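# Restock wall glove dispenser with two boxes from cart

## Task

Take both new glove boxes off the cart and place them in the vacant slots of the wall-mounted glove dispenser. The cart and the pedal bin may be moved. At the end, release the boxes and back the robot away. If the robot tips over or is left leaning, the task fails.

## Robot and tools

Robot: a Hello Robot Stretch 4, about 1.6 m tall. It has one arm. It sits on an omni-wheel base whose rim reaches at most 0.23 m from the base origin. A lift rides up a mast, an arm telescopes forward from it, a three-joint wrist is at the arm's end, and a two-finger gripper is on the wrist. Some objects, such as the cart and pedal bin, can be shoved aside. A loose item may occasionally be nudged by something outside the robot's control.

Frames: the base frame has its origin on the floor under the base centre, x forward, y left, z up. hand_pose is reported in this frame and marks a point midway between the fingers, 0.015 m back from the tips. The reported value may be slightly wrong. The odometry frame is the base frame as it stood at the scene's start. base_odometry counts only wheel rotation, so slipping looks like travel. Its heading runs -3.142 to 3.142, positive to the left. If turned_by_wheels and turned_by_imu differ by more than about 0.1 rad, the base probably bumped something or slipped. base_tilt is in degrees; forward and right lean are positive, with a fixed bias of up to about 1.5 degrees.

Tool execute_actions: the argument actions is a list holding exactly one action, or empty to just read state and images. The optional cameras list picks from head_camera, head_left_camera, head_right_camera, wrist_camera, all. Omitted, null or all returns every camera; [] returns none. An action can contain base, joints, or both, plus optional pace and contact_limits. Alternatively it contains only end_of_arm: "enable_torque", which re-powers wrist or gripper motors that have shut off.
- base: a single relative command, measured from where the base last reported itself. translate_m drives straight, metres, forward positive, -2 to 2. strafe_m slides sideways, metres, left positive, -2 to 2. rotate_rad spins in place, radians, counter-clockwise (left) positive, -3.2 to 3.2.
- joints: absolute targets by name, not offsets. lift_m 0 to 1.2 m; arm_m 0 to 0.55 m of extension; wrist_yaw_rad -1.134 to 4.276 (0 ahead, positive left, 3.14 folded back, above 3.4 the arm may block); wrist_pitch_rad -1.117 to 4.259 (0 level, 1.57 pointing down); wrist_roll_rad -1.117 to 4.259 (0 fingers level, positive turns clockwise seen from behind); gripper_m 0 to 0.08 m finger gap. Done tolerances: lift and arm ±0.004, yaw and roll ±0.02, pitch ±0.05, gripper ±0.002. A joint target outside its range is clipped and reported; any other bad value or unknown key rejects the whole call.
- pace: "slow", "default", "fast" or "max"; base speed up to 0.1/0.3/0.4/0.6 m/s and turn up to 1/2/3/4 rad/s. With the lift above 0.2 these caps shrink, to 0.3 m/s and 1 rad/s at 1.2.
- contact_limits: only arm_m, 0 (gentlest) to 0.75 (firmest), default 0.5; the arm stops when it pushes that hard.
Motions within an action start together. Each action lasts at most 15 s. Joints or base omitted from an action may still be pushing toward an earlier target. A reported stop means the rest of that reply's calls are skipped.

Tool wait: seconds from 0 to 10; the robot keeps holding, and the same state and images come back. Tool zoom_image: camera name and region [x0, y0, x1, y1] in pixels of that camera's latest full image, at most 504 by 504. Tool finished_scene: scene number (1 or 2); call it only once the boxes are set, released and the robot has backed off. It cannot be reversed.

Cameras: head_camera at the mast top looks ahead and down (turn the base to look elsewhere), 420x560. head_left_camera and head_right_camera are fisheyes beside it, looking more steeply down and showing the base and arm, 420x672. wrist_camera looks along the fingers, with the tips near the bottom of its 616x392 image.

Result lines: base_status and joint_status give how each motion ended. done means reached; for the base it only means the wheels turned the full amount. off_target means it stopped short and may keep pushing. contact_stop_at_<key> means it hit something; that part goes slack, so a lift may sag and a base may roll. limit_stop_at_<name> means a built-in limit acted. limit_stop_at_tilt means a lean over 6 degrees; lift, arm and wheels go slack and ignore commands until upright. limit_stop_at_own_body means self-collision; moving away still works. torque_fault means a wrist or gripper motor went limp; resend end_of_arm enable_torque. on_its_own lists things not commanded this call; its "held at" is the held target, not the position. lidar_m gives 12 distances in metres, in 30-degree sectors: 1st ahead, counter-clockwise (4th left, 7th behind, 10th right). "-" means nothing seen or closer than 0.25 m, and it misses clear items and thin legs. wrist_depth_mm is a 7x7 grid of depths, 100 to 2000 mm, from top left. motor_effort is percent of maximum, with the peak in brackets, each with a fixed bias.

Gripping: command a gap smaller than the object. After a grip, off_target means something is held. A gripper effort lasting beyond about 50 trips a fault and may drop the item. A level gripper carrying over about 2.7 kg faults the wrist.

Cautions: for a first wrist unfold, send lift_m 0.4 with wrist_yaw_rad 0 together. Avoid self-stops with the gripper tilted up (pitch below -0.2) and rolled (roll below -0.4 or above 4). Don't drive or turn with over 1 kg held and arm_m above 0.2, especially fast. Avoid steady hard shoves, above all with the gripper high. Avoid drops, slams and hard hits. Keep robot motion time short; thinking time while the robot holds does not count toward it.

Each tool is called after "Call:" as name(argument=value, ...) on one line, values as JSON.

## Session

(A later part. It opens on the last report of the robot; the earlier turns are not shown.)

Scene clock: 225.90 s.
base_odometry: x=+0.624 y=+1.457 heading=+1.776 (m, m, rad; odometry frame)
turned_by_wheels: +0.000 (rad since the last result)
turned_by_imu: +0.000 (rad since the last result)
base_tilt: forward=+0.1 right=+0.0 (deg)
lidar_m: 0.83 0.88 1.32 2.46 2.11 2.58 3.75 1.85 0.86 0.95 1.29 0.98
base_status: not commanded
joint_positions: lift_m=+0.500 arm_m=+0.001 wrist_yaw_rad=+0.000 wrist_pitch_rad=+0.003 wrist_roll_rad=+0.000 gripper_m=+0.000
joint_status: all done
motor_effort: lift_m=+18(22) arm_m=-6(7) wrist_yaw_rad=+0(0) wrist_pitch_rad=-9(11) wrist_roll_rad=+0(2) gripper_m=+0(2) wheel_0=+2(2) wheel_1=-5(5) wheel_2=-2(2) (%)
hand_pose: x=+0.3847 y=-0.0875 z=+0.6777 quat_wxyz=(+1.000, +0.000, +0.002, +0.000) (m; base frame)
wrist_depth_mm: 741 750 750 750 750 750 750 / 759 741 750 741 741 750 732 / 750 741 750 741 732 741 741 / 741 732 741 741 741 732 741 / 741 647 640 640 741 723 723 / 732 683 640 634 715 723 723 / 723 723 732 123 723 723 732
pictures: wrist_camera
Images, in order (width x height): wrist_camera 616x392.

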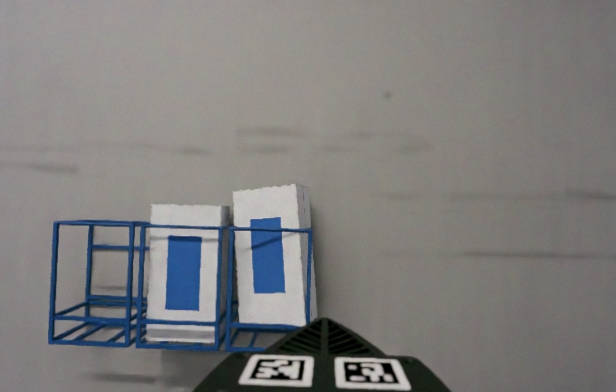

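Call:
execute_actions(actions=[{"base":{"strafe_m":0.095},"joints":{"lift_m":0.87,"wrist_pitch_rad":1.54,"wrist_roll_rad":1.57,"gripper_m":0.08},"pace":"fast"}], cameras=[])

Call:
execute_actions(actions=[{"base":{"translate_m":0.25},"joints":{"arm_m":0.44}}], cameras=["wrist_camera"])

Scene clock: 233.57 s.
base_odometry: x=+0.531 y=+1.437 heading=+1.776 (m, m, rad; odometry frame)
turned_by_wheels: +0.000 (rad since the last result)
turned_by_imu: +0.000 (rad since the last result)
base_tilt: forward=+0.0 right=+0.2 (deg)
lidar_m: 0.83 0.86 1.30 2.37 2.02 2.47 3.55 2.00 0.96 0.95 1.38 0.97
base_status: done
joint_positions: lift_m=+0.870 arm_m=+0.001 wrist_yaw_rad=+0.000 wrist_pitch_rad=+1.540 wrist_roll_rad=+1.570 gripper_m=+0.080
joint_status: all done
motor_effort: lift_m=+22(24) arm_m=-6(7) wrist_yaw_rad=+0(0) wrist_pitch_rad=+0(8) wrist_roll_rad=-1(5) gripper_m=+2(10) wheel_0=+1(13) wheel_1=-1(15) wheel_2=+0(0) (%)
hand_pose: x=+0.1785 y=-0.0874 z=+0.8355 quat_wxyz=(+0.508, +0.507, +0.492, -0.492) (m; base frame)
wrist_depth_mm: 1008 1060 1060 1025 1008 991 976 / 976 1060 1025 1025 1008 960 976 / 991 1042 1025 1008 976 976 946 / 976 1042 1008 1008 798 991 976 / 976 1042 1008 991 768 741 424 / 976 1025 1008 1008 759 750 931 / 960 110 140 976 750 125 946
pictures: none
No camera images: the call's "cameras" was empty. Leave "cameras" out to get every camera's image.

Scene clock: 235.97 s.
base_odometry: x=+0.480 y=+1.682 heading=+1.776 (m, m, rad; odometry frame)
turned_by_wheels: +0.001 (rad since the last result)
turned_by_imu: +0.000 (rad since the last result)
base_tilt: forward=+0.1 right=+0.1 (deg)
lidar_m: 0.57 0.60 0.95 2.37 2.17 2.47 3.81 1.98 1.04 1.33 1.03 0.63
base_status: done
joint_positions: lift_m=+0.870 arm_m=+0.439 wrist_yaw_rad=+0.000 wrist_pitch_rad=+1.540 wrist_roll_rad=+1.570 gripper_m=+0.080
joint_status: all done
motor_effort: lift_m=+22(22) arm_m=+6(8) wrist_yaw_rad=-1(1) wrist_pitch_rad=+0(0) wrist_roll_rad=-2(0) gripper_m=+1(0) wheel_0=+2(7) wheel_1=+5(9) wheel_2=+2(12) (%)
hand_pose: x=+0.6164 y=-0.0874 z=+0.8355 quat_wxyz=(+0.508, +0.507, +0.492, -0.492) (m; base frame)
wrist_depth_mm: 124 179 319 1025 1008 991 960 / 123 179 317 991 991 976 946 / 123 179 315 1008 976 960 960 / 123 178 285 286 976 960 946 / 123 177 214 210 976 946 750 / 123 176 215 212 960 946 723 / 122 110 141 304 976 125 732
pictures: wrist_camera
Images, in order (width x height): wrist_camera 616x392.

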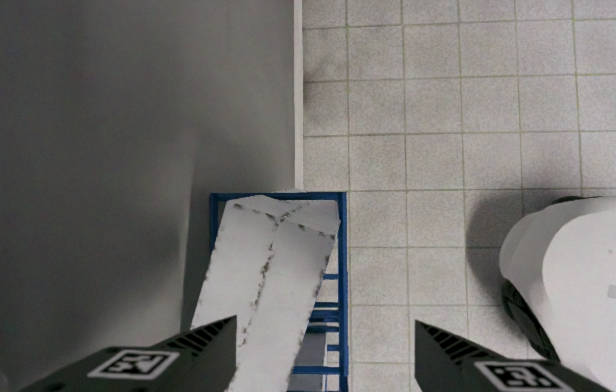

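Call:
execute_actions(actions=[{"base":{"strafe_m":-0.04},"joints":{"arm_m":0.40,"gripper_m":0}}], cameras=[])

Call:
execute_actions(actions=[{"joints":{"lift_m":0.795}}], cameras=["wrist_camera"])

Call:
execute_actions(actions=[{"joints":{"arm_m":0.44},"pace":"slow","contact_limits":{"arm_m":0.2}}], cameras=["wrist_camera","head_right_camera"])

Scene clock: 249.33 s.
base_odometry: x=+0.519 y=+1.690 heading=+1.776 (m, m, rad; odometry frame)
turned_by_wheels: +0.000 (rad since the last result)
turned_by_imu: +0.000 (rad since the last result)
base_tilt: forward=+0.0 right=+0.1 (deg)
lidar_m: 0.58 0.62 0.94 2.41 2.21 2.53 3.81 1.28 1.00 1.28 1.02 0.72
base_status: done
joint_positions: lift_m=+0.870 arm_m=+0.401 wrist_yaw_rad=+0.000 wrist_pitch_rad=+1.540 wrist_roll_rad=+1.570 gripper_m=+0.000
joint_status: all done
motor_effort: lift_m=+22(22) arm_m=-6(7) wrist_yaw_rad=-1(3) wrist_pitch_rad=+0(0) wrist_roll_rad=+0(0) gripper_m=-2(3) wheel_0=+2(9) wheel_1=-4(10) wheel_2=+1(0) (%)
hand_pose: x=+0.5786 y=-0.0874 z=+0.8355 quat_wxyz=(+0.508, +0.507, +0.493, -0.492) (m; base frame)
wrist_depth_mm: 173 250 449 1025 991 991 960 / 173 251 445 1008 1008 991 976 / 172 249 442 1008 1008 976 960 / 172 249 442 991 991 960 931 / 172 248 294 442 976 960 732 / 171 219 211 314 976 946 723 / 171 218 213 123 946 960 750
pictures: none
No camera images: the call's "cameras" was empty. Leave "cameras" out to get every camera's image.

Scene clock: 250.60 s.
base_odometry: x=+0.519 y=+1.690 heading=+1.776 (m, m, rad; odometry frame)
turned_by_wheels: +0.000 (rad since the last result)
turned_by_imu: +0.000 (rad since the last result)
base_tilt: forward=+0.0 right=+0.1 (deg)
lidar_m: 0.58 0.62 0.95 2.41 2.19 2.52 3.82 1.27 1.00 1.28 1.02 0.73
base_status: not commanded
joint_positions: lift_m=+0.795 arm_m=+0.401 wrist_yaw_rad=+0.000 wrist_pitch_rad=+1.540 wrist_roll_rad=+1.570 gripper_m=+0.000
joint_status: all done
motor_effort: lift_m=+18(21) arm_m=-6(6) wrist_yaw_rad=-1(2) wrist_pitch_rad=+0(1) wrist_roll_rad=+0(1) gripper_m=-1(0) wheel_0=+2(2) wheel_1=-4(4) wheel_2=+0(0) (%)
hand_pose: x=+0.5786 y=-0.0874 z=+0.7608 quat_wxyz=(+0.508, +0.507, +0.493, -0.492) (m; base frame)
wrist_depth_mm: 173 251 449 960 931 904 904 / 172 251 445 931 917 891 904 / 172 250 445 931 904 891 891 / 172 249 442 917 917 904 866 / 172 234 250 878 904 891 676 / 163 145 172 407 878 878 661 / 156 137 134 123 891 878 668
pictures: wrist_camera
Images, in order (width x height): wrist_camera 616x392.

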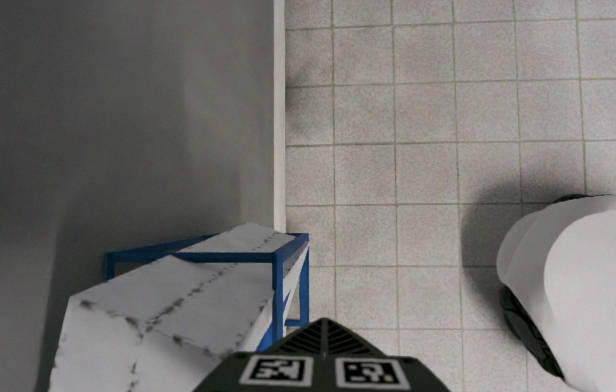

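Scene clock: 252.13 s.
base_odometry: x=+0.519 y=+1.690 heading=+1.776 (m, m, rad; odometry frame)
turned_by_wheels: +0.000 (rad since the last result)
turned_by_imu: +0.000 (rad since the last result)
base_tilt: forward=+0.1 right=+0.1 (deg)
lidar_m: 0.58 0.61 0.94 2.40 2.19 2.52 3.79 1.30 0.99 1.27 1.02 0.73
base_status: not commanded
joint_positions: lift_m=+0.795 arm_m=+0.439 wrist_yaw_rad=-0.001 wrist_pitch_rad=+1.542 wrist_roll_rad=+1.570 gripper_m=+0.000
joint_status: all done
motor_effort: lift_m=+18(18) arm_m=+7(8) wrist_yaw_rad=+1(1) wrist_pitch_rad=-8(8) wrist_roll_rad=-1(1) gripper_m=+0(1) wheel_0=+2(2) wheel_1=-4(4) wheel_2=+0(0) (%)
contact_limits: arm_m 0.2
hand_pose: x=+0.6155 y=-0.0874 z=+0.7608 quat_wxyz=(+0.507, +0.507, +0.493, -0.493) (m; base frame)
wrist_depth_mm: 127 183 327 931 931 904 904 / 126 184 330 931 917 904 891 / 127 183 325 946 904 904 866 / 126 182 325 917 904 904 878 / 126 182 250 291 891 891 676 / 126 152 150 180 891 891 668 / 125 141 135 123 878 878 741
pictures: head_right_camera, wrist_camera
Images, in order (width x height): head_right_camera 420x672, wrist_camera 616x392.

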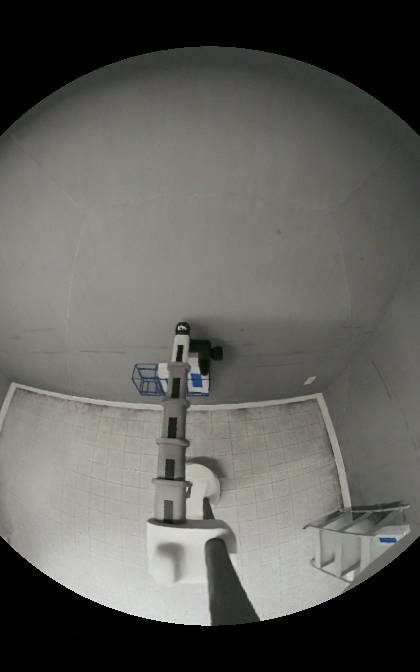

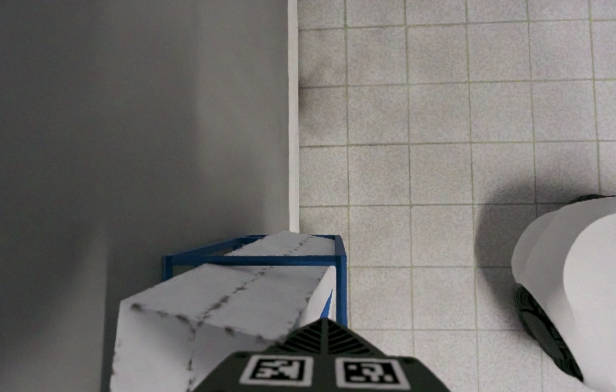

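Call:
execute_actions(actions=[{"base":{"strafe_m":0.012},"joints":{"arm_m":0.458,"wrist_pitch_rad":1.5},"pace":"slow","contact_limits":{"arm_m":0.25}}], cameras=["wrist_camera"])

Call:
execute_actions(actions=[{"joints":{"arm_m":0.43,"lift_m":0.88,"wrist_pitch_rad":1.54}}], cameras=["wrist_camera"])

Scene clock: 257.63 s.
base_odometry: x=+0.507 y=+1.688 heading=+1.776 (m, m, rad; odometry frame)
turned_by_wheels: +0.000 (rad since the last result)
turned_by_imu: +0.000 (rad since the last result)
base_tilt: forward=+0.1 right=+0.1 (deg)
lidar_m: 0.58 0.61 0.95 2.41 2.18 2.50 3.79 1.27 1.01 1.30 1.01 0.73
base_status: done
joint_positions: lift_m=+0.795 arm_m=+0.456 wrist_yaw_rad=-0.005 wrist_pitch_rad=+1.512 wrist_roll_rad=+1.570 gripper_m=+0.000
joint_status: all done
on_its_own: wrist_yaw_rad is at rest, and its effort (+15) is outside its rest range (-13 to +13); wrist_pitch_rad is at rest, and its effort (-36) is outside its rest range (-23 to +23)
motor_effort: lift_m=+18(17) arm_m=+11(11) wrist_yaw_rad=+15(14) wrist_pitch_rad=-36(34) wrist_roll_rad=-1(0) gripper_m=+0(1) wheel_0=-4(9) wheel_1=+6(7) wheel_2=-3(3) (%)
contact_limits: arm_m 0.25
hand_pose: x=+0.6390 y=-0.0875 z=+0.7611 quat_wxyz=(+0.513, +0.515, +0.484, -0.486) (m; base frame)
wrist_depth_mm: 108 144 252 866 917 904 866 / 108 144 249 854 904 891 866 / 108 144 248 831 904 891 866 / 107 143 245 831 904 878 854 / 109 142 202 212 891 878 732 / 109 141 143 151 878 866 707 / 108 140 143 123 202 854 842
pictures: wrist_camera
Images, in order (width x height): wrist_camera 616x392.

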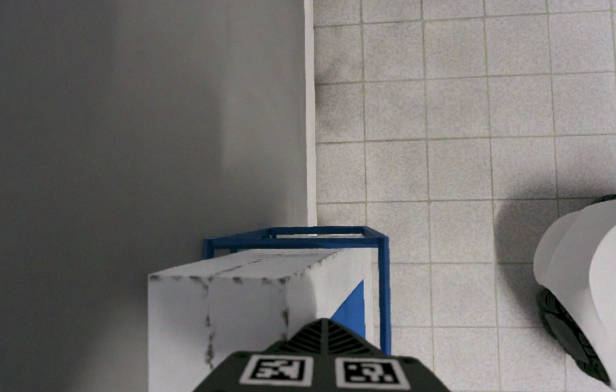

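Scene clock: 258.97 s.
base_odometry: x=+0.507 y=+1.688 heading=+1.776 (m, m, rad; odometry frame)
turned_by_wheels: +0.000 (rad since the last result)
turned_by_imu: +0.000 (rad since the last result)
base_tilt: forward=+0.1 right=+0.0 (deg)
lidar_m: 0.57 0.63 0.93 2.40 2.19 2.51 3.80 1.30 1.01 1.30 1.02 0.72
base_status: not commanded
joint_positions: lift_m=+0.880 arm_m=+0.431 wrist_yaw_rad=+0.000 wrist_pitch_rad=+1.540 wrist_roll_rad=+1.570 gripper_m=+0.000
joint_status: all done
motor_effort: lift_m=+22(23) arm_m=-6(10) wrist_yaw_rad=+1(15) wrist_pitch_rad=+0(33) wrist_roll_rad=+0(2) gripper_m=-1(0) wheel_0=-3(4) wheel_1=+5(5) wheel_2=-1(2) (%)
hand_pose: x=+0.6086 y=-0.0874 z=+0.8454 quat_wxyz=(+0.508, +0.508, +0.492, -0.492) (m; base frame)
wrist_depth_mm: 135 195 349 1025 1025 1008 991 / 135 195 345 1008 1008 991 991 / 135 195 347 1008 1008 991 960 / 134 194 345 991 991 976 976 / 134 193 234 296 1025 991 750 / 133 191 227 283 976 960 741 / 133 191 229 123 946 946 778
pictures: wrist_camera
Images, in order (width x height): wrist_camera 616x392.

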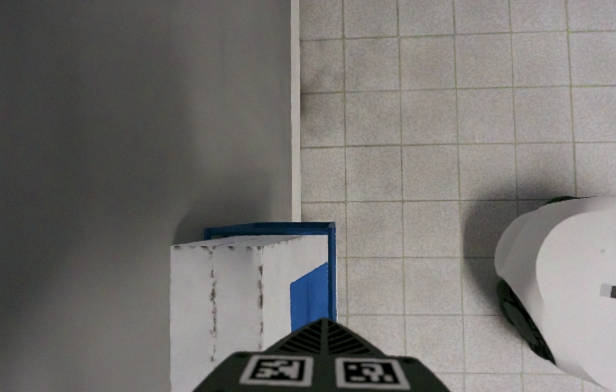

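Call:
execute_actions(actions=[{"base":{"translate_m":-0.15},"joints":{"arm_m":0.0},"pace":"fast"}], cameras=[])

Call:
execute_actions(actions=[{"base":{"strafe_m":0.03},"joints":{"lift_m":0.43,"wrist_pitch_rad":0,"wrist_roll_rad":0},"pace":"fast"}], cameras=["wrist_camera"])

Call:
execute_actions(actions=[{"joints":{"arm_m":0.2},"pace":"fast"}], cameras=["wrist_camera"])

Scene clock: 270.73 s.
base_odometry: x=+0.538 y=+1.541 heading=+1.776 (m, m, rad; odometry frame)
turned_by_wheels: +0.000 (rad since the last result)
turned_by_imu: -0.001 (rad since the last result)
base_tilt: forward=-0.1 right=+0.1 (deg)
lidar_m: 0.73 0.76 1.17 2.38 2.11 2.52 3.68 1.92 0.96 1.28 1.24 0.89
base_status: done
joint_positions: lift_m=+0.880 arm_m=+0.001 wrist_yaw_rad=+0.000 wrist_pitch_rad=+1.540 wrist_roll_rad=+1.570 gripper_m=+0.000
joint_status: all done
motor_effort: lift_m=+22(22) arm_m=-6(7) wrist_yaw_rad=+0(1) wrist_pitch_rad=-2(2) wrist_roll_rad=-1(2) gripper_m=-1(1) wheel_0=+0(9) wheel_1=-4(10) wheel_2=-2(12) (%)
hand_pose: x=+0.1785 y=-0.0874 z=+0.8455 quat_wxyz=(+0.508, +0.507, +0.492, -0.492) (m; base frame)
wrist_depth_mm: 878 1060 1060 1025 1025 991 991 / 866 1042 1060 1008 1008 1008 991 / 878 1042 1025 1025 1008 976 960 / 878 1025 1008 1025 809 976 960 / 854 1042 1060 1025 788 750 424 / 854 1042 1025 976 768 759 960 / 854 1025 991 123 759 960 946
pictures: none
No camera images: the call's "cameras" was empty. Leave "cameras" out to get every camera's image.

Scene clock: 272.93 s.
base_odometry: x=+0.508 y=+1.535 heading=+1.776 (m, m, rad; odometry frame)
turned_by_wheels: +0.000 (rad since the last result)
turned_by_imu: +0.000 (rad since the last result)
base_tilt: forward=+0.0 right=+0.1 (deg)
lidar_m: 0.72 0.78 1.17 2.37 2.08 2.46 3.66 1.97 0.99 1.29 1.23 0.87
base_status: done
joint_positions: lift_m=+0.430 arm_m=+0.001 wrist_yaw_rad=+0.000 wrist_pitch_rad=+0.004 wrist_roll_rad=+0.000 gripper_m=+0.000
joint_status: all done
motor_effort: lift_m=+18(21) arm_m=-6(6) wrist_yaw_rad=-1(0) wrist_pitch_rad=-11(17) wrist_roll_rad=-3(7) gripper_m=-2(1) wheel_0=+2(12) wheel_1=-2(11) wheel_2=+0(1) (%)
hand_pose: x=+0.3846 y=-0.0874 z=+0.6076 quat_wxyz=(+1.000, +0.000, +0.002, +0.000) (m; base frame)
wrist_depth_mm: 640 634 640 654 647 634 634 / 647 634 634 634 640 634 634 / 634 634 634 634 634 627 627 / 640 634 544 544 627 621 627 / 627 634 539 525 621 627 621 / 627 621 539 517 621 627 627 / 627 621 615 123 621 621 609
pictures: wrist_camera
Images, in order (width x height): wrist_camera 616x392.

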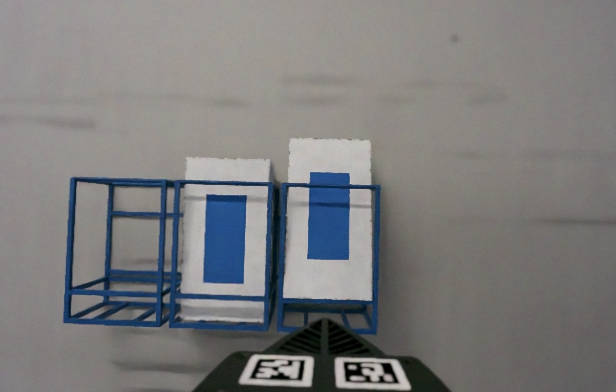

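Scene clock: 274.37 s.
base_odometry: x=+0.508 y=+1.535 heading=+1.776 (m, m, rad; odometry frame)
turned_by_wheels: +0.000 (rad since the last result)
turned_by_imu: +0.000 (rad since the last result)
base_tilt: forward=+0.0 right=+0.1 (deg)
lidar_m: 0.71 0.77 1.13 2.36 2.07 2.47 3.64 1.98 1.00 1.32 1.24 0.86
base_status: not commanded
joint_positions: lift_m=+0.430 arm_m=+0.199 wrist_yaw_rad=+0.000 wrist_pitch_rad=+0.003 wrist_roll_rad=+0.000 gripper_m=+0.000
joint_status: all done
motor_effort: lift_m=+18(18) arm_m=+6(8) wrist_yaw_rad=-1(0) wrist_pitch_rad=-9(11) wrist_roll_rad=-2(3) gripper_m=-1(0) wheel_0=+2(2) wheel_1=-3(3) wheel_2=+0(1) (%)
hand_pose: x=+0.5824 y=-0.0874 z=+0.6077 quat_wxyz=(+1.000, +0.000, +0.002, +0.000) (m; base frame)
wrist_depth_mm: 439 436 436 436 436 436 436 / 436 439 436 442 433 430 433 / 436 347 345 362 364 430 430 / 430 345 343 345 347 430 427 / 433 343 343 336 340 427 424 / 424 343 342 327 325 424 424 / 319 340 320 123 315 418 424
pictures: wrist_camera
Images, in order (width x height): wrist_camera 616x392.

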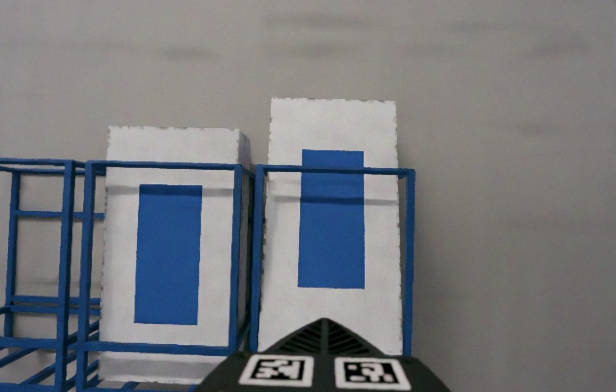

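Call:
execute_actions(actions=[{"joints":{"arm_m":0.365},"pace":"slow","contact_limits":{"arm_m":0.2}}], cameras=["wrist_camera"])

Call:
execute_actions(actions=[{"joints":{"arm_m":0.1},"pace":"fast"}], cameras=["wrist_camera"])

Scene clock: 284.67 s.
base_odometry: x=+0.508 y=+1.535 heading=+1.776 (m, m, rad; odometry frame)
turned_by_wheels: +0.000 (rad since the last result)
turned_by_imu: +0.000 (rad since the last result)
base_tilt: forward=-0.1 right=+0.0 (deg)
lidar_m: 0.72 0.78 1.16 2.37 2.09 2.47 3.66 1.99 0.98 1.31 1.25 0.87
base_status: not commanded
joint_positions: lift_m=+0.430 arm_m=+0.364 wrist_yaw_rad=+0.000 wrist_pitch_rad=+0.003 wrist_roll_rad=+0.000 gripper_m=+0.000
joint_status: all done
motor_effort: lift_m=+18(18) arm_m=+7(7) wrist_yaw_rad=-1(0) wrist_pitch_rad=-9(9) wrist_roll_rad=-2(2) gripper_m=-2(2) wheel_0=+2(2) wheel_1=-2(2) wheel_2=+0(0) (%)
contact_limits: arm_m 0.2
hand_pose: x=+0.7473 y=-0.0874 z=+0.6077 quat_wxyz=(+1.000, +0.000, +0.002, +0.000) (m; base frame)
wrist_depth_mm: 270 271 270 202 202 267 267 / 181 180 211 195 195 266 265 / 180 179 185 186 186 187 263 / 178 179 180 180 181 182 264 / 178 178 173 174 175 177 262 / 177 177 167 168 168 171 259 / 176 175 160 123 163 166 258
pictures: wrist_camera
Images, in order (width x height): wrist_camera 616x392.

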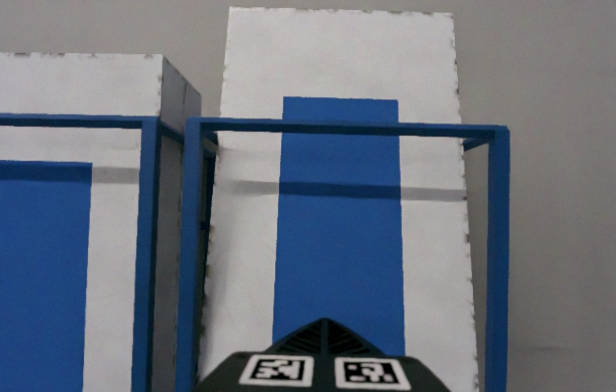

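Scene clock: 286.27 s.
base_odometry: x=+0.508 y=+1.535 heading=+1.776 (m, m, rad; odometry frame)
turned_by_wheels: +0.000 (rad since the last result)
turned_by_imu: +0.000 (rad since the last result)
base_tilt: forward=+0.0 right=+0.1 (deg)
lidar_m: 0.73 0.76 1.16 2.35 2.07 2.45 3.66 1.99 0.99 1.28 1.24 0.86
base_status: not commanded
joint_positions: lift_m=+0.430 arm_m=+0.101 wrist_yaw_rad=+0.000 wrist_pitch_rad=+0.003 wrist_roll_rad=+0.000 gripper_m=+0.000
joint_status: all done
motor_effort: lift_m=+18(18) arm_m=-7(7) wrist_yaw_rad=-1(1) wrist_pitch_rad=-9(10) wrist_roll_rad=-3(3) gripper_m=-2(0) wheel_0=+2(2) wheel_1=-3(3) wheel_2=+0(1) (%)
hand_pose: x=+0.4847 y=-0.0875 z=+0.6077 quat_wxyz=(+1.000, +0.000, +0.002, +0.000) (m; base frame)
wrist_depth_mm: 544 544 539 539 539 535 539 / 539 535 539 535 535 530 530 / 539 535 530 462 530 530 535 / 530 442 442 445 530 525 521 / 525 530 442 430 525 530 521 / 525 477 439 418 521 517 517 / 525 525 439 123 517 512 517
pictures: wrist_camera
Images, in order (width x height): wrist_camera 616x392.

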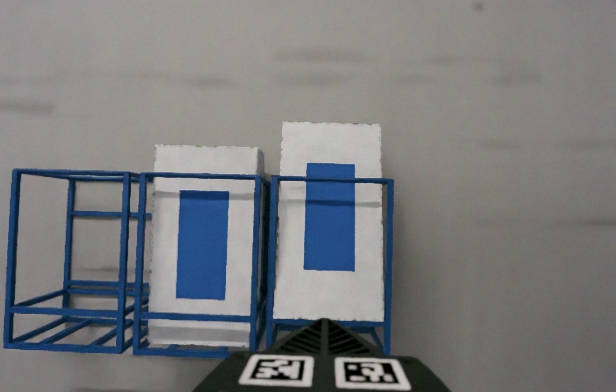

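Call:
execute_actions(actions=[{"joints":{"arm_m":0.35}}], cameras=[])

Call:
execute_actions(actions=[{"joints":{"arm_m":0.395},"pace":"slow","contact_limits":{"arm_m":0.2}}], cameras=["wrist_camera"])

Call:
execute_actions(actions=[{"joints":{"arm_m":0.0},"pace":"fast"}], cameras=["wrist_camera"])

Scene clock: 298.77 s.
base_odometry: x=+0.508 y=+1.535 heading=+1.776 (m, m, rad; odometry frame)
turned_by_wheels: +0.000 (rad since the last result)
turned_by_imu: +0.000 (rad since the last result)
base_tilt: forward=+0.0 right=+0.0 (deg)
lidar_m: 0.73 0.79 1.16 2.37 2.06 2.47 3.63 2.00 0.98 1.31 1.24 0.87
base_status: not commanded
joint_positions: lift_m=+0.430 arm_m=+0.349 wrist_yaw_rad=+0.000 wrist_pitch_rad=+0.003 wrist_roll_rad=+0.000 gripper_m=+0.000
joint_status: all done
motor_effort: lift_m=+18(18) arm_m=+7(6) wrist_yaw_rad=-2(0) wrist_pitch_rad=-9(9) wrist_roll_rad=-2(2) gripper_m=+0(0) wheel_0=+2(2) wheel_1=-2(3) wheel_2=+0(0) (%)
hand_pose: x=+0.7324 y=-0.0874 z=+0.6078 quat_wxyz=(+1.000, +0.000, +0.002, +0.000) (m; base frame)
wrist_depth_mm: 286 286 286 219 218 283 283 / 196 196 230 211 211 282 281 / 195 195 203 200 201 278 278 / 194 193 196 195 196 277 278 / 193 193 187 188 189 277 276 / 192 191 182 182 182 273 274 / 191 191 177 123 177 226 273
pictures: none
No camera images: the call's "cameras" was empty. Leave "cameras" out to get every camera's image.

Scene clock: 300.40 s.
base_odometry: x=+0.508 y=+1.535 heading=+1.776 (m, m, rad; odometry frame)
turned_by_wheels: +0.000 (rad since the last result)
turned_by_imu: +0.000 (rad since the last result)
base_tilt: forward=+0.1 right=+0.0 (deg)
lidar_m: 0.72 0.77 1.15 2.35 2.07 2.44 3.63 2.00 0.97 1.31 1.25 0.86
base_status: not commanded
joint_positions: lift_m=+0.430 arm_m=+0.393 wrist_yaw_rad=-0.002 wrist_pitch_rad=+0.004 wrist_roll_rad=+0.000 gripper_m=+0.000
joint_status: all done
motor_effort: lift_m=+18(18) arm_m=+9(9) wrist_yaw_rad=+5(3) wrist_pitch_rad=-12(11) wrist_roll_rad=-3(2) gripper_m=-1(0) wheel_0=+2(2) wheel_1=-3(3) wheel_2=+0(0) (%)
contact_limits: arm_m 0.2
hand_pose: x=+0.7769 y=-0.0878 z=+0.6076 quat_wxyz=(+1.000, +0.000, +0.002, -0.001) (m; base frame)
wrist_depth_mm: 151 238 238 238 237 237 236 / 151 150 166 166 166 165 236 / 150 132 165 165 164 163 181 / 149 132 164 164 163 233 180 / 148 132 163 163 162 163 179 / 147 126 163 162 161 162 178 / 146 127 162 123 161 160 177
pictures: wrist_camera
Images, in order (width x height): wrist_camera 616x392.

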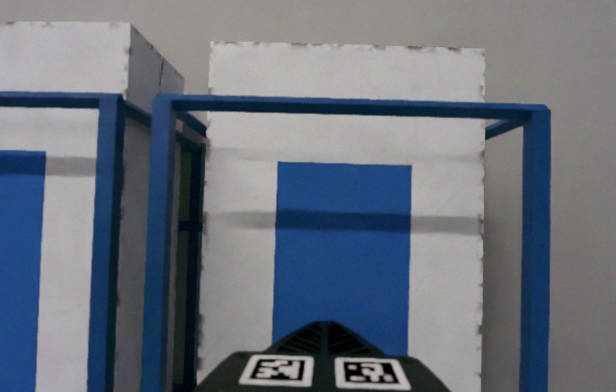

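Scene clock: 302.30 s.
base_odometry: x=+0.508 y=+1.535 heading=+1.776 (m, m, rad; odometry frame)
turned_by_wheels: +0.000 (rad since the last result)
turned_by_imu: +0.000 (rad since the last result)
base_tilt: forward=+0.0 right=+0.1 (deg)
lidar_m: 0.71 0.78 1.17 2.35 2.07 2.46 3.66 1.98 0.97 1.30 1.24 0.89
base_status: not commanded
joint_positions: lift_m=+0.430 arm_m=+0.001 wrist_yaw_rad=+0.000 wrist_pitch_rad=+0.003 wrist_roll_rad=+0.000 gripper_m=+0.000
joint_status: all done
motor_effort: lift_m=+18(18) arm_m=-7(7) wrist_yaw_rad=+2(5) wrist_pitch_rad=-9(12) wrist_roll_rad=-1(1) gripper_m=-1(1) wheel_0=+2(2) wheel_1=-3(3) wheel_2=+0(0) (%)
hand_pose: x=+0.3847 y=-0.0875 z=+0.6077 quat_wxyz=(+1.000, +0.000, +0.002, +0.000) (m; base frame)
wrist_depth_mm: 654 647 647 647 640 640 634 / 640 640 634 640 634 634 634 / 640 640 627 640 634 634 627 / 634 627 549 559 627 634 621 / 627 634 544 554 634 627 621 / 634 621 535 549 621 627 615 / 621 621 627 123 609 615 609
pictures: wrist_camera
Images, in order (width x height): wrist_camera 616x392.

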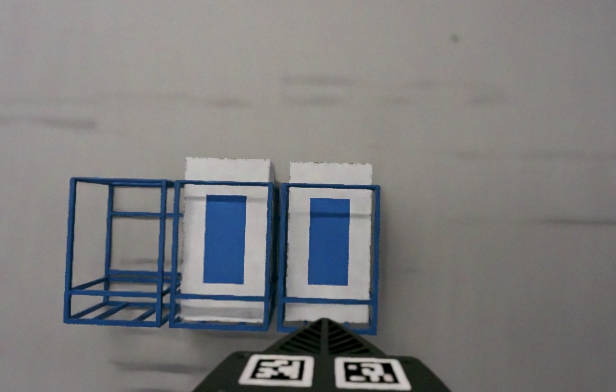

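Call:
execute_actions(actions=[{"base":{"translate_m":-0.34},"joints":{"lift_m":1.03,"wrist_pitch_rad":1.57,"wrist_roll_rad":1.57,"gripper_m":0.08},"pace":"fast"}], cameras=[])

Call:
execute_actions(actions=[{"base":{"rotate_rad":-1.6}}], cameras=[])

Call:
execute_actions(actions=[{"base":{"translate_m":0.46},"joints":{"arm_m":0.47}}], cameras=["wrist_camera","head_right_camera"])

Scene clock: 313.27 s.
base_odometry: x=+0.577 y=+1.202 heading=+1.775 (m, m, rad; odometry frame)
turned_by_wheels: -0.001 (rad since the last result)
turned_by_imu: +0.000 (rad since the last result)
base_tilt: forward=+0.0 right=-0.1 (deg)
lidar_m: 1.07 1.21 1.61 2.34 1.92 2.43 3.17 2.01 0.96 0.92 1.40 1.21
base_status: done
joint_positions: lift_m=+1.030 arm_m=+0.001 wrist_yaw_rad=+0.000 wrist_pitch_rad=+1.570 wrist_roll_rad=+1.570 gripper_m=+0.080
joint_status: all done
motor_effort: lift_m=+22(25) arm_m=-6(6) wrist_yaw_rad=+1(0) wrist_pitch_rad=+0(8) wrist_roll_rad=-1(3) gripper_m=+2(4) wheel_0=-1(6) wheel_1=-4(10) wheel_2=-1(12) (%)
hand_pose: x=+0.1721 y=-0.0874 z=+0.9954 quat_wxyz=(+0.500, +0.500, +0.500, -0.500) (m; base frame)
wrist_depth_mm: 1229 1229 1182 1160 1182 1182 1118 / 1229 1205 1182 1160 1160 1160 1138 / 1229 1182 1160 1182 1160 1160 1138 / 1205 1182 1182 1138 1025 1160 1118 / 1205 1205 1160 1160 931 759 402 / 1205 1160 1182 1138 917 1098 1098 / 1182 110 140 1118 917 125 1118
pictures: none
No camera images: the call's "cameras" was empty. Leave "cameras" out to get every camera's image.

Scene clock: 315.60 s.
base_odometry: x=+0.577 y=+1.202 heading=+0.176 (m, m, rad; odometry frame)
turned_by_wheels: -1.599 (rad since the last result)
turned_by_imu: -1.567 (rad since the last result)
base_tilt: forward=+0.0 right=+0.0 (deg)
lidar_m: 0.91 1.41 1.26 1.07 1.09 1.61 2.36 1.90 2.37 3.07 2.06 0.97
base_status: done
joint_positions: lift_m=+1.030 arm_m=+0.001 wrist_yaw_rad=+0.000 wrist_pitch_rad=+1.570 wrist_roll_rad=+1.570 gripper_m=+0.080
joint_status: not commanded
motor_effort: lift_m=+22(22) arm_m=-6(6) wrist_yaw_rad=+0(1) wrist_pitch_rad=+0(0) wrist_roll_rad=-1(1) gripper_m=+1(2) wheel_0=+2(7) wheel_1=+4(11) wheel_2=+3(10) (%)
hand_pose: x=+0.1722 y=-0.0874 z=+0.9954 quat_wxyz=(+0.500, +0.500, +0.500, -0.500) (m; base frame)
wrist_depth_mm: 1229 1255 1182 1182 1182 1182 1182 / 1205 1205 1205 1182 1138 1160 1160 / 1078 1182 1205 1160 1160 1182 1138 / 1098 1205 1205 1182 1025 1160 1118 / 1060 1205 1160 1138 917 741 402 / 1182 1182 1160 1182 931 1098 1098 / 1182 110 140 1138 917 125 1118
pictures: none
No camera images: the call's "cameras" was empty. Leave "cameras" out to get every camera's image.

Scene clock: 318.63 s.
base_odometry: x=+1.030 y=+1.282 heading=+0.176 (m, m, rad; odometry frame)
turned_by_wheels: +0.000 (rad since the last result)
turned_by_imu: +0.000 (rad since the last result)
base_tilt: forward=+0.2 right=+0.1 (deg)
lidar_m: 0.47 0.92 1.23 1.20 1.14 1.64 2.83 2.32 3.00 3.07 1.36 0.51
base_status: done
joint_positions: lift_m=+1.030 arm_m=+0.469 wrist_yaw_rad=+0.000 wrist_pitch_rad=+1.570 wrist_roll_rad=+1.570 gripper_m=+0.080
joint_status: all done
motor_effort: lift_m=+22(22) arm_m=+7(7) wrist_yaw_rad=-2(0) wrist_pitch_rad=+0(0) wrist_roll_rad=-1(0) gripper_m=+1(1) wheel_0=+3(6) wheel_1=+3(10) wheel_2=-1(13) (%)
hand_pose: x=+0.6400 y=-0.0874 z=+0.9954 quat_wxyz=(+0.501, +0.500, +0.500, -0.499) (m; base frame)
wrist_depth_mm: 387 535 504 500 492 1160 1160 / 384 525 500 492 488 1160 1160 / 377 525 496 488 492 1160 1138 / 375 530 488 484 477 1160 1098 / 375 517 484 244 473 960 917 / 373 512 480 242 241 1025 904 / 368 110 140 242 238 125 904
pictures: head_right_camera, wrist_camera
Images, in order (width x height): head_right_camera 420x672, wrist_camera 616x392.

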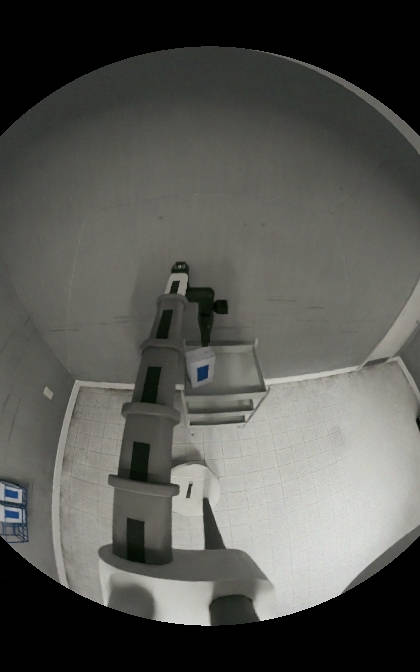

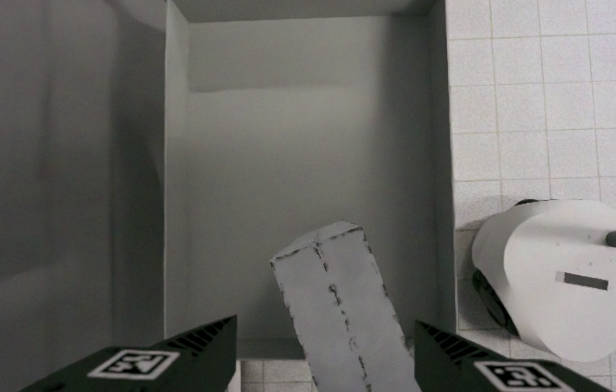

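Call:
execute_actions(actions=[{"base":{"strafe_m":0.02},"joints":{"arm_m":0.451,"wrist_roll_rad":1.19,"lift_m":0.975}}], cameras=["wrist_camera"])

Scene clock: 327.50 s.
base_odometry: x=+1.027 y=+1.302 heading=+0.176 (m, m, rad; odometry frame)
turned_by_wheels: +0.000 (rad since the last result)
turned_by_imu: +0.000 (rad since the last result)
base_tilt: forward=+0.1 right=+0.0 (deg)
lidar_m: 0.47 0.90 1.21 1.17 1.10 1.63 2.83 2.32 2.98 3.10 1.37 0.50
base_status: done
joint_positions: lift_m=+0.975 arm_m=+0.452 wrist_yaw_rad=+0.000 wrist_pitch_rad=+1.570 wrist_roll_rad=+1.190 gripper_m=+0.080
joint_status: all done
motor_effort: lift_m=+17(20) arm_m=-7(7) wrist_yaw_rad=+0(0) wrist_pitch_rad=+0(0) wrist_roll_rad=-2(7) gripper_m=+2(3) wheel_0=-1(9) wheel_1=+3(10) wheel_2=+0(1) (%)
hand_pose: x=+0.6233 y=-0.0874 z=+0.9408 quat_wxyz=(+0.586, +0.397, +0.585, -0.396) (m; base frame)
wrist_depth_mm: 319 427 442 439 436 430 1078 / 334 455 439 436 433 430 1078 / 362 477 436 433 427 427 1060 / 382 477 433 433 427 424 1078 / 413 439 433 189 424 1060 1078 / 433 634 418 188 394 854 842 / 466 110 140 187 186 124 866
pictures: wrist_camera
Images, in order (width x height): wrist_camera 616x392.

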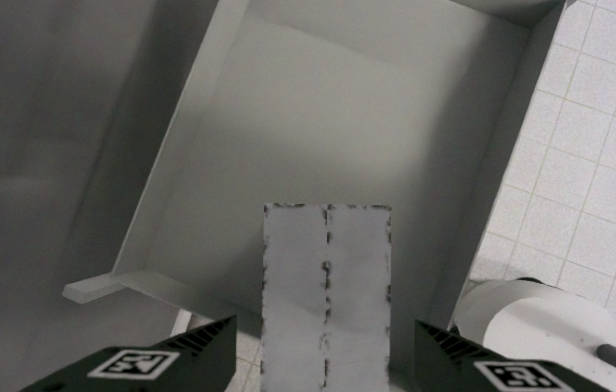

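Call:
execute_actions(actions=[{"joints":{"lift_m":0.926}}], cameras=[])

Call:
execute_actions(actions=[{"joints":{"gripper_m":0.03}}], cameras=[])

Call:
execute_actions(actions=[{"joints":{"lift_m":1.03}}], cameras=["wrist_camera"])

Call:
execute_actions(actions=[{"base":{"translate_m":-0.76},"joints":{"arm_m":0.15,"wrist_roll_rad":1.57}}], cameras=[])

Call:
execute_actions(actions=[{"base":{"rotate_rad":1.6},"joints":{"lift_m":1.0},"pace":"slow"}], cameras=[])

Call:
execute_actions(actions=[{"base":{"translate_m":0.47},"joints":{"arm_m":0.37}}], cameras=["wrist_camera","head_right_camera"])

Scene clock: 343.60 s.
base_odometry: x=+1.027 y=+1.302 heading=+0.176 (m, m, rad; odometry frame)
turned_by_wheels: +0.000 (rad since the last result)
turned_by_imu: +0.000 (rad since the last result)
base_tilt: forward=+0.1 right=+0.1 (deg)
lidar_m: 0.46 0.91 1.22 1.16 1.12 1.64 2.85 2.32 3.00 3.10 1.37 0.49
base_status: not commanded
joint_positions: lift_m=+0.926 arm_m=+0.452 wrist_yaw_rad=+0.000 wrist_pitch_rad=+1.570 wrist_roll_rad=+1.190 gripper_m=+0.080
joint_status: all done
motor_effort: lift_m=+17(17) arm_m=-7(7) wrist_yaw_rad=-3(2) wrist_pitch_rad=-1(0) wrist_roll_rad=-3(2) gripper_m=+2(3) wheel_0=-1(1) wheel_1=+2(2) wheel_2=+0(0) (%)
hand_pose: x=+0.6233 y=-0.0874 z=+0.8918 quat_wxyz=(+0.586, +0.397, +0.585, -0.396) (m; base frame)
wrist_depth_mm: 319 427 394 389 384 382 373 / 334 424 387 389 382 379 699 / 357 421 387 382 382 377 1025 / 384 389 384 382 377 375 1042 / 415 387 384 141 139 368 1025 / 397 382 347 140 138 373 809 / 466 110 139 138 138 124 798
pictures: none
No camera images: the call's "cameras" was empty. Leave "cameras" out to get every camera's image.

Scene clock: 344.60 s.
base_odometry: x=+1.027 y=+1.302 heading=+0.176 (m, m, rad; odometry frame)
turned_by_wheels: +0.000 (rad since the last result)
turned_by_imu: +0.000 (rad since the last result)
base_tilt: forward=+0.0 right=+0.1 (deg)
lidar_m: 0.48 0.92 1.23 1.17 1.10 1.62 2.82 2.31 3.02 3.10 1.38 0.50
base_status: not commanded
joint_positions: lift_m=+0.926 arm_m=+0.452 wrist_yaw_rad=+0.000 wrist_pitch_rad=+1.570 wrist_roll_rad=+1.190 gripper_m=+0.057
joint_status: gripper_m off_target (ended at +0.057, target +0.030)
on_its_own: gripper_m is held at +0.052, not at your +0.030, by its contact guard: the fingers met something
motor_effort: lift_m=+17(17) arm_m=-7(7) wrist_yaw_rad=+0(1) wrist_pitch_rad=+0(1) wrist_roll_rad=-3(2) gripper_m=-32(33) wheel_0=-1(1) wheel_1=+2(3) wheel_2=+0(0) (%)
hand_pose: x=+0.6232 y=-0.0874 z=+0.8918 quat_wxyz=(+0.586, +0.397, +0.585, -0.396) (m; base frame)
wrist_depth_mm: 319 424 392 389 387 379 375 / 336 424 389 387 382 375 707 / 359 413 389 384 382 375 1042 / 384 387 382 379 377 373 1008 / 413 384 382 140 139 373 1008 / 399 382 359 139 138 375 798 / 488 634 133 139 137 320 798
pictures: none
No camera images: the call's "cameras" was empty. Leave "cameras" out to get every camera's image.

Scene clock: 346.07 s.
base_odometry: x=+1.027 y=+1.302 heading=+0.176 (m, m, rad; odometry frame)
turned_by_wheels: +0.000 (rad since the last result)
turned_by_imu: +0.000 (rad since the last result)
base_tilt: forward=+0.0 right=+0.1 (deg)
lidar_m: 0.46 0.92 1.22 1.18 1.12 1.61 2.83 2.31 3.02 3.09 1.37 0.51
base_status: not commanded
joint_positions: lift_m=+1.030 arm_m=+0.452 wrist_yaw_rad=+0.000 wrist_pitch_rad=+1.570 wrist_roll_rad=+1.190 gripper_m=+0.057
joint_status: all done
on_its_own: gripper_m is held at +0.052, not at your +0.030, by its contact guard: the fingers met something
motor_effort: lift_m=+25(24) arm_m=-6(7) wrist_yaw_rad=-1(1) wrist_pitch_rad=-1(1) wrist_roll_rad=-2(2) gripper_m=-31(31) wheel_0=-1(1) wheel_1=+2(2) wheel_2=+0(0) (%)
hand_pose: x=+0.6233 y=-0.0874 z=+0.9951 quat_wxyz=(+0.586, +0.397, +0.585, -0.396) (m; base frame)
wrist_depth_mm: 320 427 544 492 488 462 1138 / 336 462 496 492 488 480 1138 / 359 512 488 488 484 480 1118 / 384 525 484 484 477 1118 1118 / 413 504 488 141 140 1138 1138 / 452 715 452 140 139 946 904 / 496 634 133 139 138 917 878
pictures: wrist_camera
Images, in order (width x height): wrist_camera 616x392.

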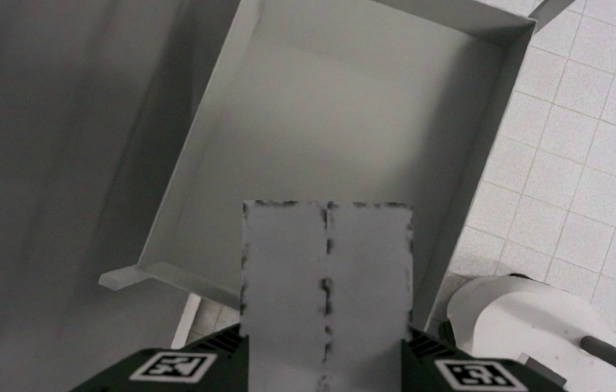

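Scene clock: 350.10 s.
base_odometry: x=+0.278 y=+1.169 heading=+0.176 (m, m, rad; odometry frame)
turned_by_wheels: -0.001 (rad since the last result)
turned_by_imu: +0.000 (rad since the last result)
base_tilt: forward=+0.1 right=+0.0 (deg)
lidar_m: 0.27 1.70 1.10 1.03 1.17 1.57 2.07 1.64 1.98 3.12 2.48 0.28
base_status: done
joint_positions: lift_m=+1.030 arm_m=+0.151 wrist_yaw_rad=+0.000 wrist_pitch_rad=+1.570 wrist_roll_rad=+1.570 gripper_m=+0.057
joint_status: all done
on_its_own: gripper_m is held at +0.052, not at your +0.030, by its contact guard: the fingers met something
motor_effort: lift_m=+24(25) arm_m=-6(8) wrist_yaw_rad=+0(1) wrist_pitch_rad=-1(1) wrist_roll_rad=+0(6) gripper_m=-31(30) wheel_0=-3(8) wheel_1=-4(9) wheel_2=+1(12) (%)
hand_pose: x=+0.3222 y=-0.0874 z=+0.9952 quat_wxyz=(+0.500, +0.500, +0.500, -0.500) (m; base frame)
wrist_depth_mm: 1229 1182 1205 1182 1182 1182 1160 / 1205 1205 1205 1160 1182 1160 1160 / 1205 1182 1182 1182 1160 1138 1160 / 1182 1182 1160 1160 1160 1138 1138 / 1182 1182 1160 141 140 917 1118 / 1182 1160 1160 140 139 917 1098 / 1182 1160 132 140 138 904 1098
pictures: none
No camera images: the call's "cameras" was empty. Leave "cameras" out to get every camera's image.

Scene clock: 352.97 s.
base_odometry: x=+0.278 y=+1.169 heading=+1.775 (m, m, rad; odometry frame)
turned_by_wheels: +1.599 (rad since the last result)
turned_by_imu: +1.567 (rad since the last result)
base_tilt: forward=+0.0 right=+0.0 (deg)
lidar_m: 0.28 1.18 1.59 2.06 1.66 2.01 3.16 2.42 1.29 1.22 1.69 0.27
base_status: done
joint_positions: lift_m=+1.000 arm_m=+0.151 wrist_yaw_rad=+0.000 wrist_pitch_rad=+1.570 wrist_roll_rad=+1.570 gripper_m=+0.057
joint_status: all done
on_its_own: gripper_m is held at +0.052, not at your +0.030, by its contact guard: the fingers met something
motor_effort: lift_m=+20(24) arm_m=-6(6) wrist_yaw_rad=+0(1) wrist_pitch_rad=+0(0) wrist_roll_rad=-1(1) gripper_m=-31(31) wheel_0=-3(7) wheel_1=-4(8) wheel_2=-2(7) (%)
hand_pose: x=+0.3223 y=-0.0874 z=+0.9656 quat_wxyz=(+0.500, +0.500, +0.500, -0.500) (m; base frame)
wrist_depth_mm: 1118 1160 1182 1160 1138 1118 1138 / 1098 1182 1160 1160 1138 1118 1118 / 1078 1160 1160 1138 1138 1118 1098 / 1078 1160 1138 1118 1118 1118 1118 / 1078 1160 1138 141 140 878 1078 / 1060 1118 1138 140 139 891 1078 / 1078 1118 132 139 138 878 1060
pictures: none
No camera images: the call's "cameras" was empty. Leave "cameras" out to get every camera's image.

Scene clock: 356.03 s.
base_odometry: x=+0.183 y=+1.629 heading=+1.776 (m, m, rad; odometry frame)
turned_by_wheels: +0.000 (rad since the last result)
turned_by_imu: +0.000 (rad since the last result)
base_tilt: forward=+0.0 right=+0.1 (deg)
lidar_m: 0.48 0.69 0.90 2.07 1.95 2.05 3.80 2.41 1.33 1.63 0.97 0.61
base_status: done
joint_positions: lift_m=+1.000 arm_m=+0.369 wrist_yaw_rad=+0.000 wrist_pitch_rad=+1.570 wrist_roll_rad=+1.570 gripper_m=+0.057
joint_status: all done
on_its_own: gripper_m is held at +0.052, not at your +0.030, by its contact guard: the fingers met something
motor_effort: lift_m=+21(20) arm_m=+6(7) wrist_yaw_rad=+0(1) wrist_pitch_rad=+0(4) wrist_roll_rad=-1(1) gripper_m=-31(31) wheel_0=+2(7) wheel_1=+4(9) wheel_2=-1(12) (%)
hand_pose: x=+0.5400 y=-0.0874 z=+0.9655 quat_wxyz=(+0.501, +0.500, +0.500, -0.499) (m; base frame)
wrist_depth_mm: 201 296 397 1160 1138 1138 1118 / 200 296 389 1160 1160 1160 1098 / 200 294 387 1138 1118 1160 1118 / 200 294 418 615 1118 1138 1098 / 200 293 439 142 140 891 878 / 199 291 413 140 139 878 878 / 198 242 132 139 138 878 1078
pictures: head_right_camera, wrist_camera
Images, in order (width x height): head_right_camera 420x672, wrist_camera 616x392.

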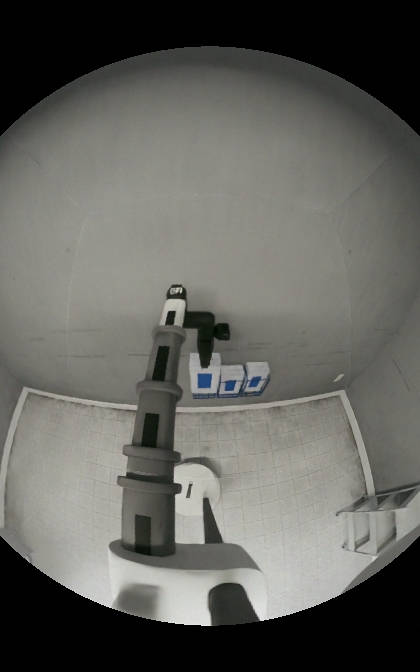

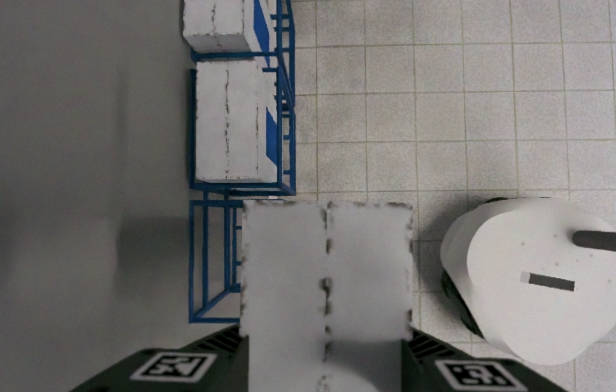

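Call:
execute_actions(actions=[{"joints":{"arm_m":0.443,"wrist_pitch_rad":1.52},"pace":"slow","contact_limits":{"arm_m":0.2}}], cameras=["wrist_camera"])

Call:
execute_actions(actions=[{"joints":{"lift_m":0.935},"pace":"slow"}], cameras=["wrist_camera","head_right_camera"])

Call:
zoom_image(camera="head_right_camera", region=[150,300,290,420])

Scene clock: 367.80 s.
base_odometry: x=+0.183 y=+1.629 heading=+1.776 (m, m, rad; odometry frame)
turned_by_wheels: +0.000 (rad since the last result)
turned_by_imu: +0.000 (rad since the last result)
base_tilt: forward=+0.0 right=+0.1 (deg)
lidar_m: 0.57 0.68 0.91 2.06 1.95 2.04 3.78 2.42 1.32 1.63 0.98 0.60
base_status: not commanded
joint_positions: lift_m=+1.000 arm_m=+0.442 wrist_yaw_rad=+0.000 wrist_pitch_rad=+1.520 wrist_roll_rad=+1.570 gripper_m=+0.057
joint_status: all done
on_its_own: gripper_m is held at +0.052, not at your +0.030, by its contact guard: the fingers met something
motor_effort: lift_m=+20(20) arm_m=+7(8) wrist_yaw_rad=-1(1) wrist_pitch_rad=-2(9) wrist_roll_rad=-1(2) gripper_m=-31(30) wheel_0=+2(2) wheel_1=+4(4) wheel_2=+0(1) (%)
contact_limits: arm_m 0.2
hand_pose: x=+0.6234 y=-0.0874 z=+0.9658 quat_wxyz=(+0.513, +0.512, +0.487, -0.487) (m; base frame)
wrist_depth_mm: 107 138 239 404 1138 1098 1078 / 107 137 238 384 1118 1118 1078 / 107 137 237 382 1118 1098 1060 / 107 136 213 382 1098 1078 1042 / 107 136 195 141 140 1078 854 / 106 135 193 140 139 1098 854 / 103 114 132 139 137 1042 1042
pictures: wrist_camera
Images, in order (width x height): wrist_camera 616x392.

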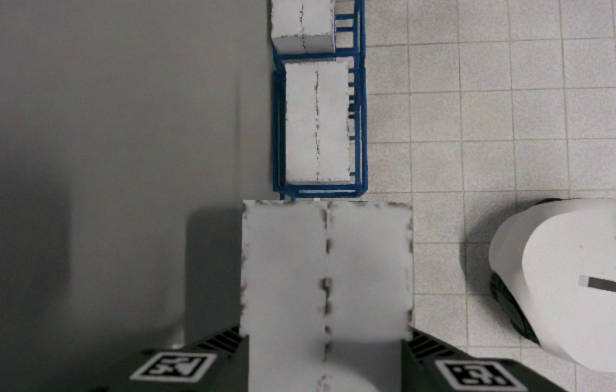

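Scene clock: 369.23 s.
base_odometry: x=+0.183 y=+1.629 heading=+1.776 (m, m, rad; odometry frame)
turned_by_wheels: +0.000 (rad since the last result)
turned_by_imu: +0.000 (rad since the last result)
base_tilt: forward=+0.1 right=+0.1 (deg)
lidar_m: 0.57 0.69 0.92 2.08 1.92 2.06 3.77 2.41 1.32 1.63 0.98 0.60
base_status: not commanded
joint_positions: lift_m=+0.935 arm_m=+0.442 wrist_yaw_rad=+0.000 wrist_pitch_rad=+1.520 wrist_roll_rad=+1.570 gripper_m=+0.057
joint_status: all done
on_its_own: gripper_m is held at +0.052, not at your +0.030, by its contact guard: the fingers met something
motor_effort: lift_m=+19(19) arm_m=+7(7) wrist_yaw_rad=+0(0) wrist_pitch_rad=-2(2) wrist_roll_rad=-1(1) gripper_m=-30(30) wheel_0=+2(2) wheel_1=+4(4) wheel_2=+0(1) (%)
hand_pose: x=+0.6234 y=-0.0874 z=+0.9009 quat_wxyz=(+0.513, +0.512, +0.487, -0.487) (m; base frame)
wrist_depth_mm: 107 137 239 349 1060 1042 1008 / 107 137 238 319 1042 1042 1008 / 107 137 237 317 1060 1025 1025 / 107 136 213 314 1025 1008 1008 / 107 136 194 141 140 1008 798 / 106 135 193 140 139 1008 778 / 103 114 133 139 138 991 854
pictures: head_right_camera, wrist_camera
Images, in order (width x height): head_right_camera 420x672, wrist_camera 616x392.

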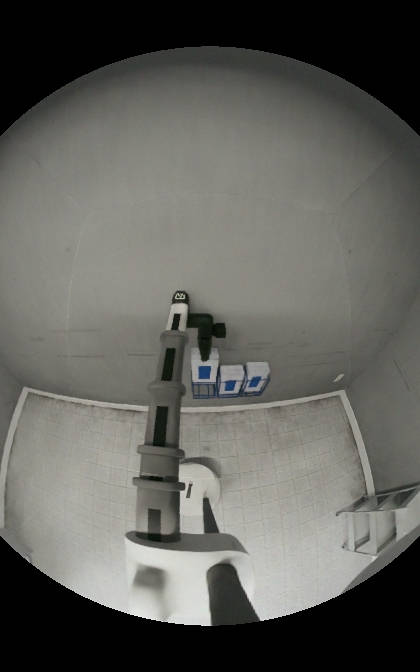

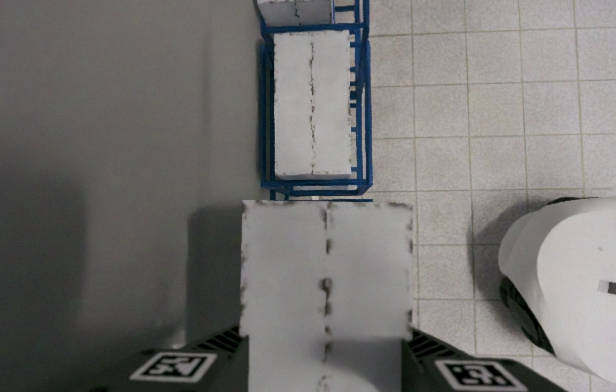

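Region (150, 300, 290, 420) of head_right_camera's 420x672 image, scaled by 3.600, with more detail than that image has; it fills the top 432 rows of this view, and the rest is white.

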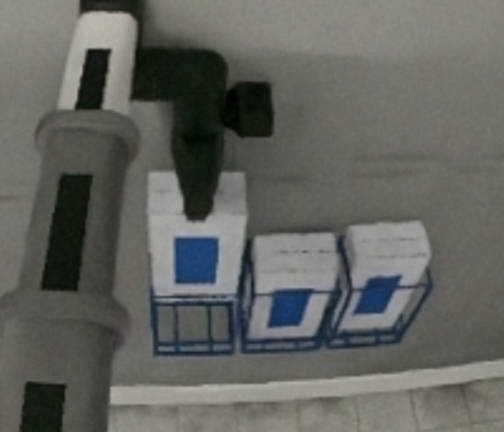

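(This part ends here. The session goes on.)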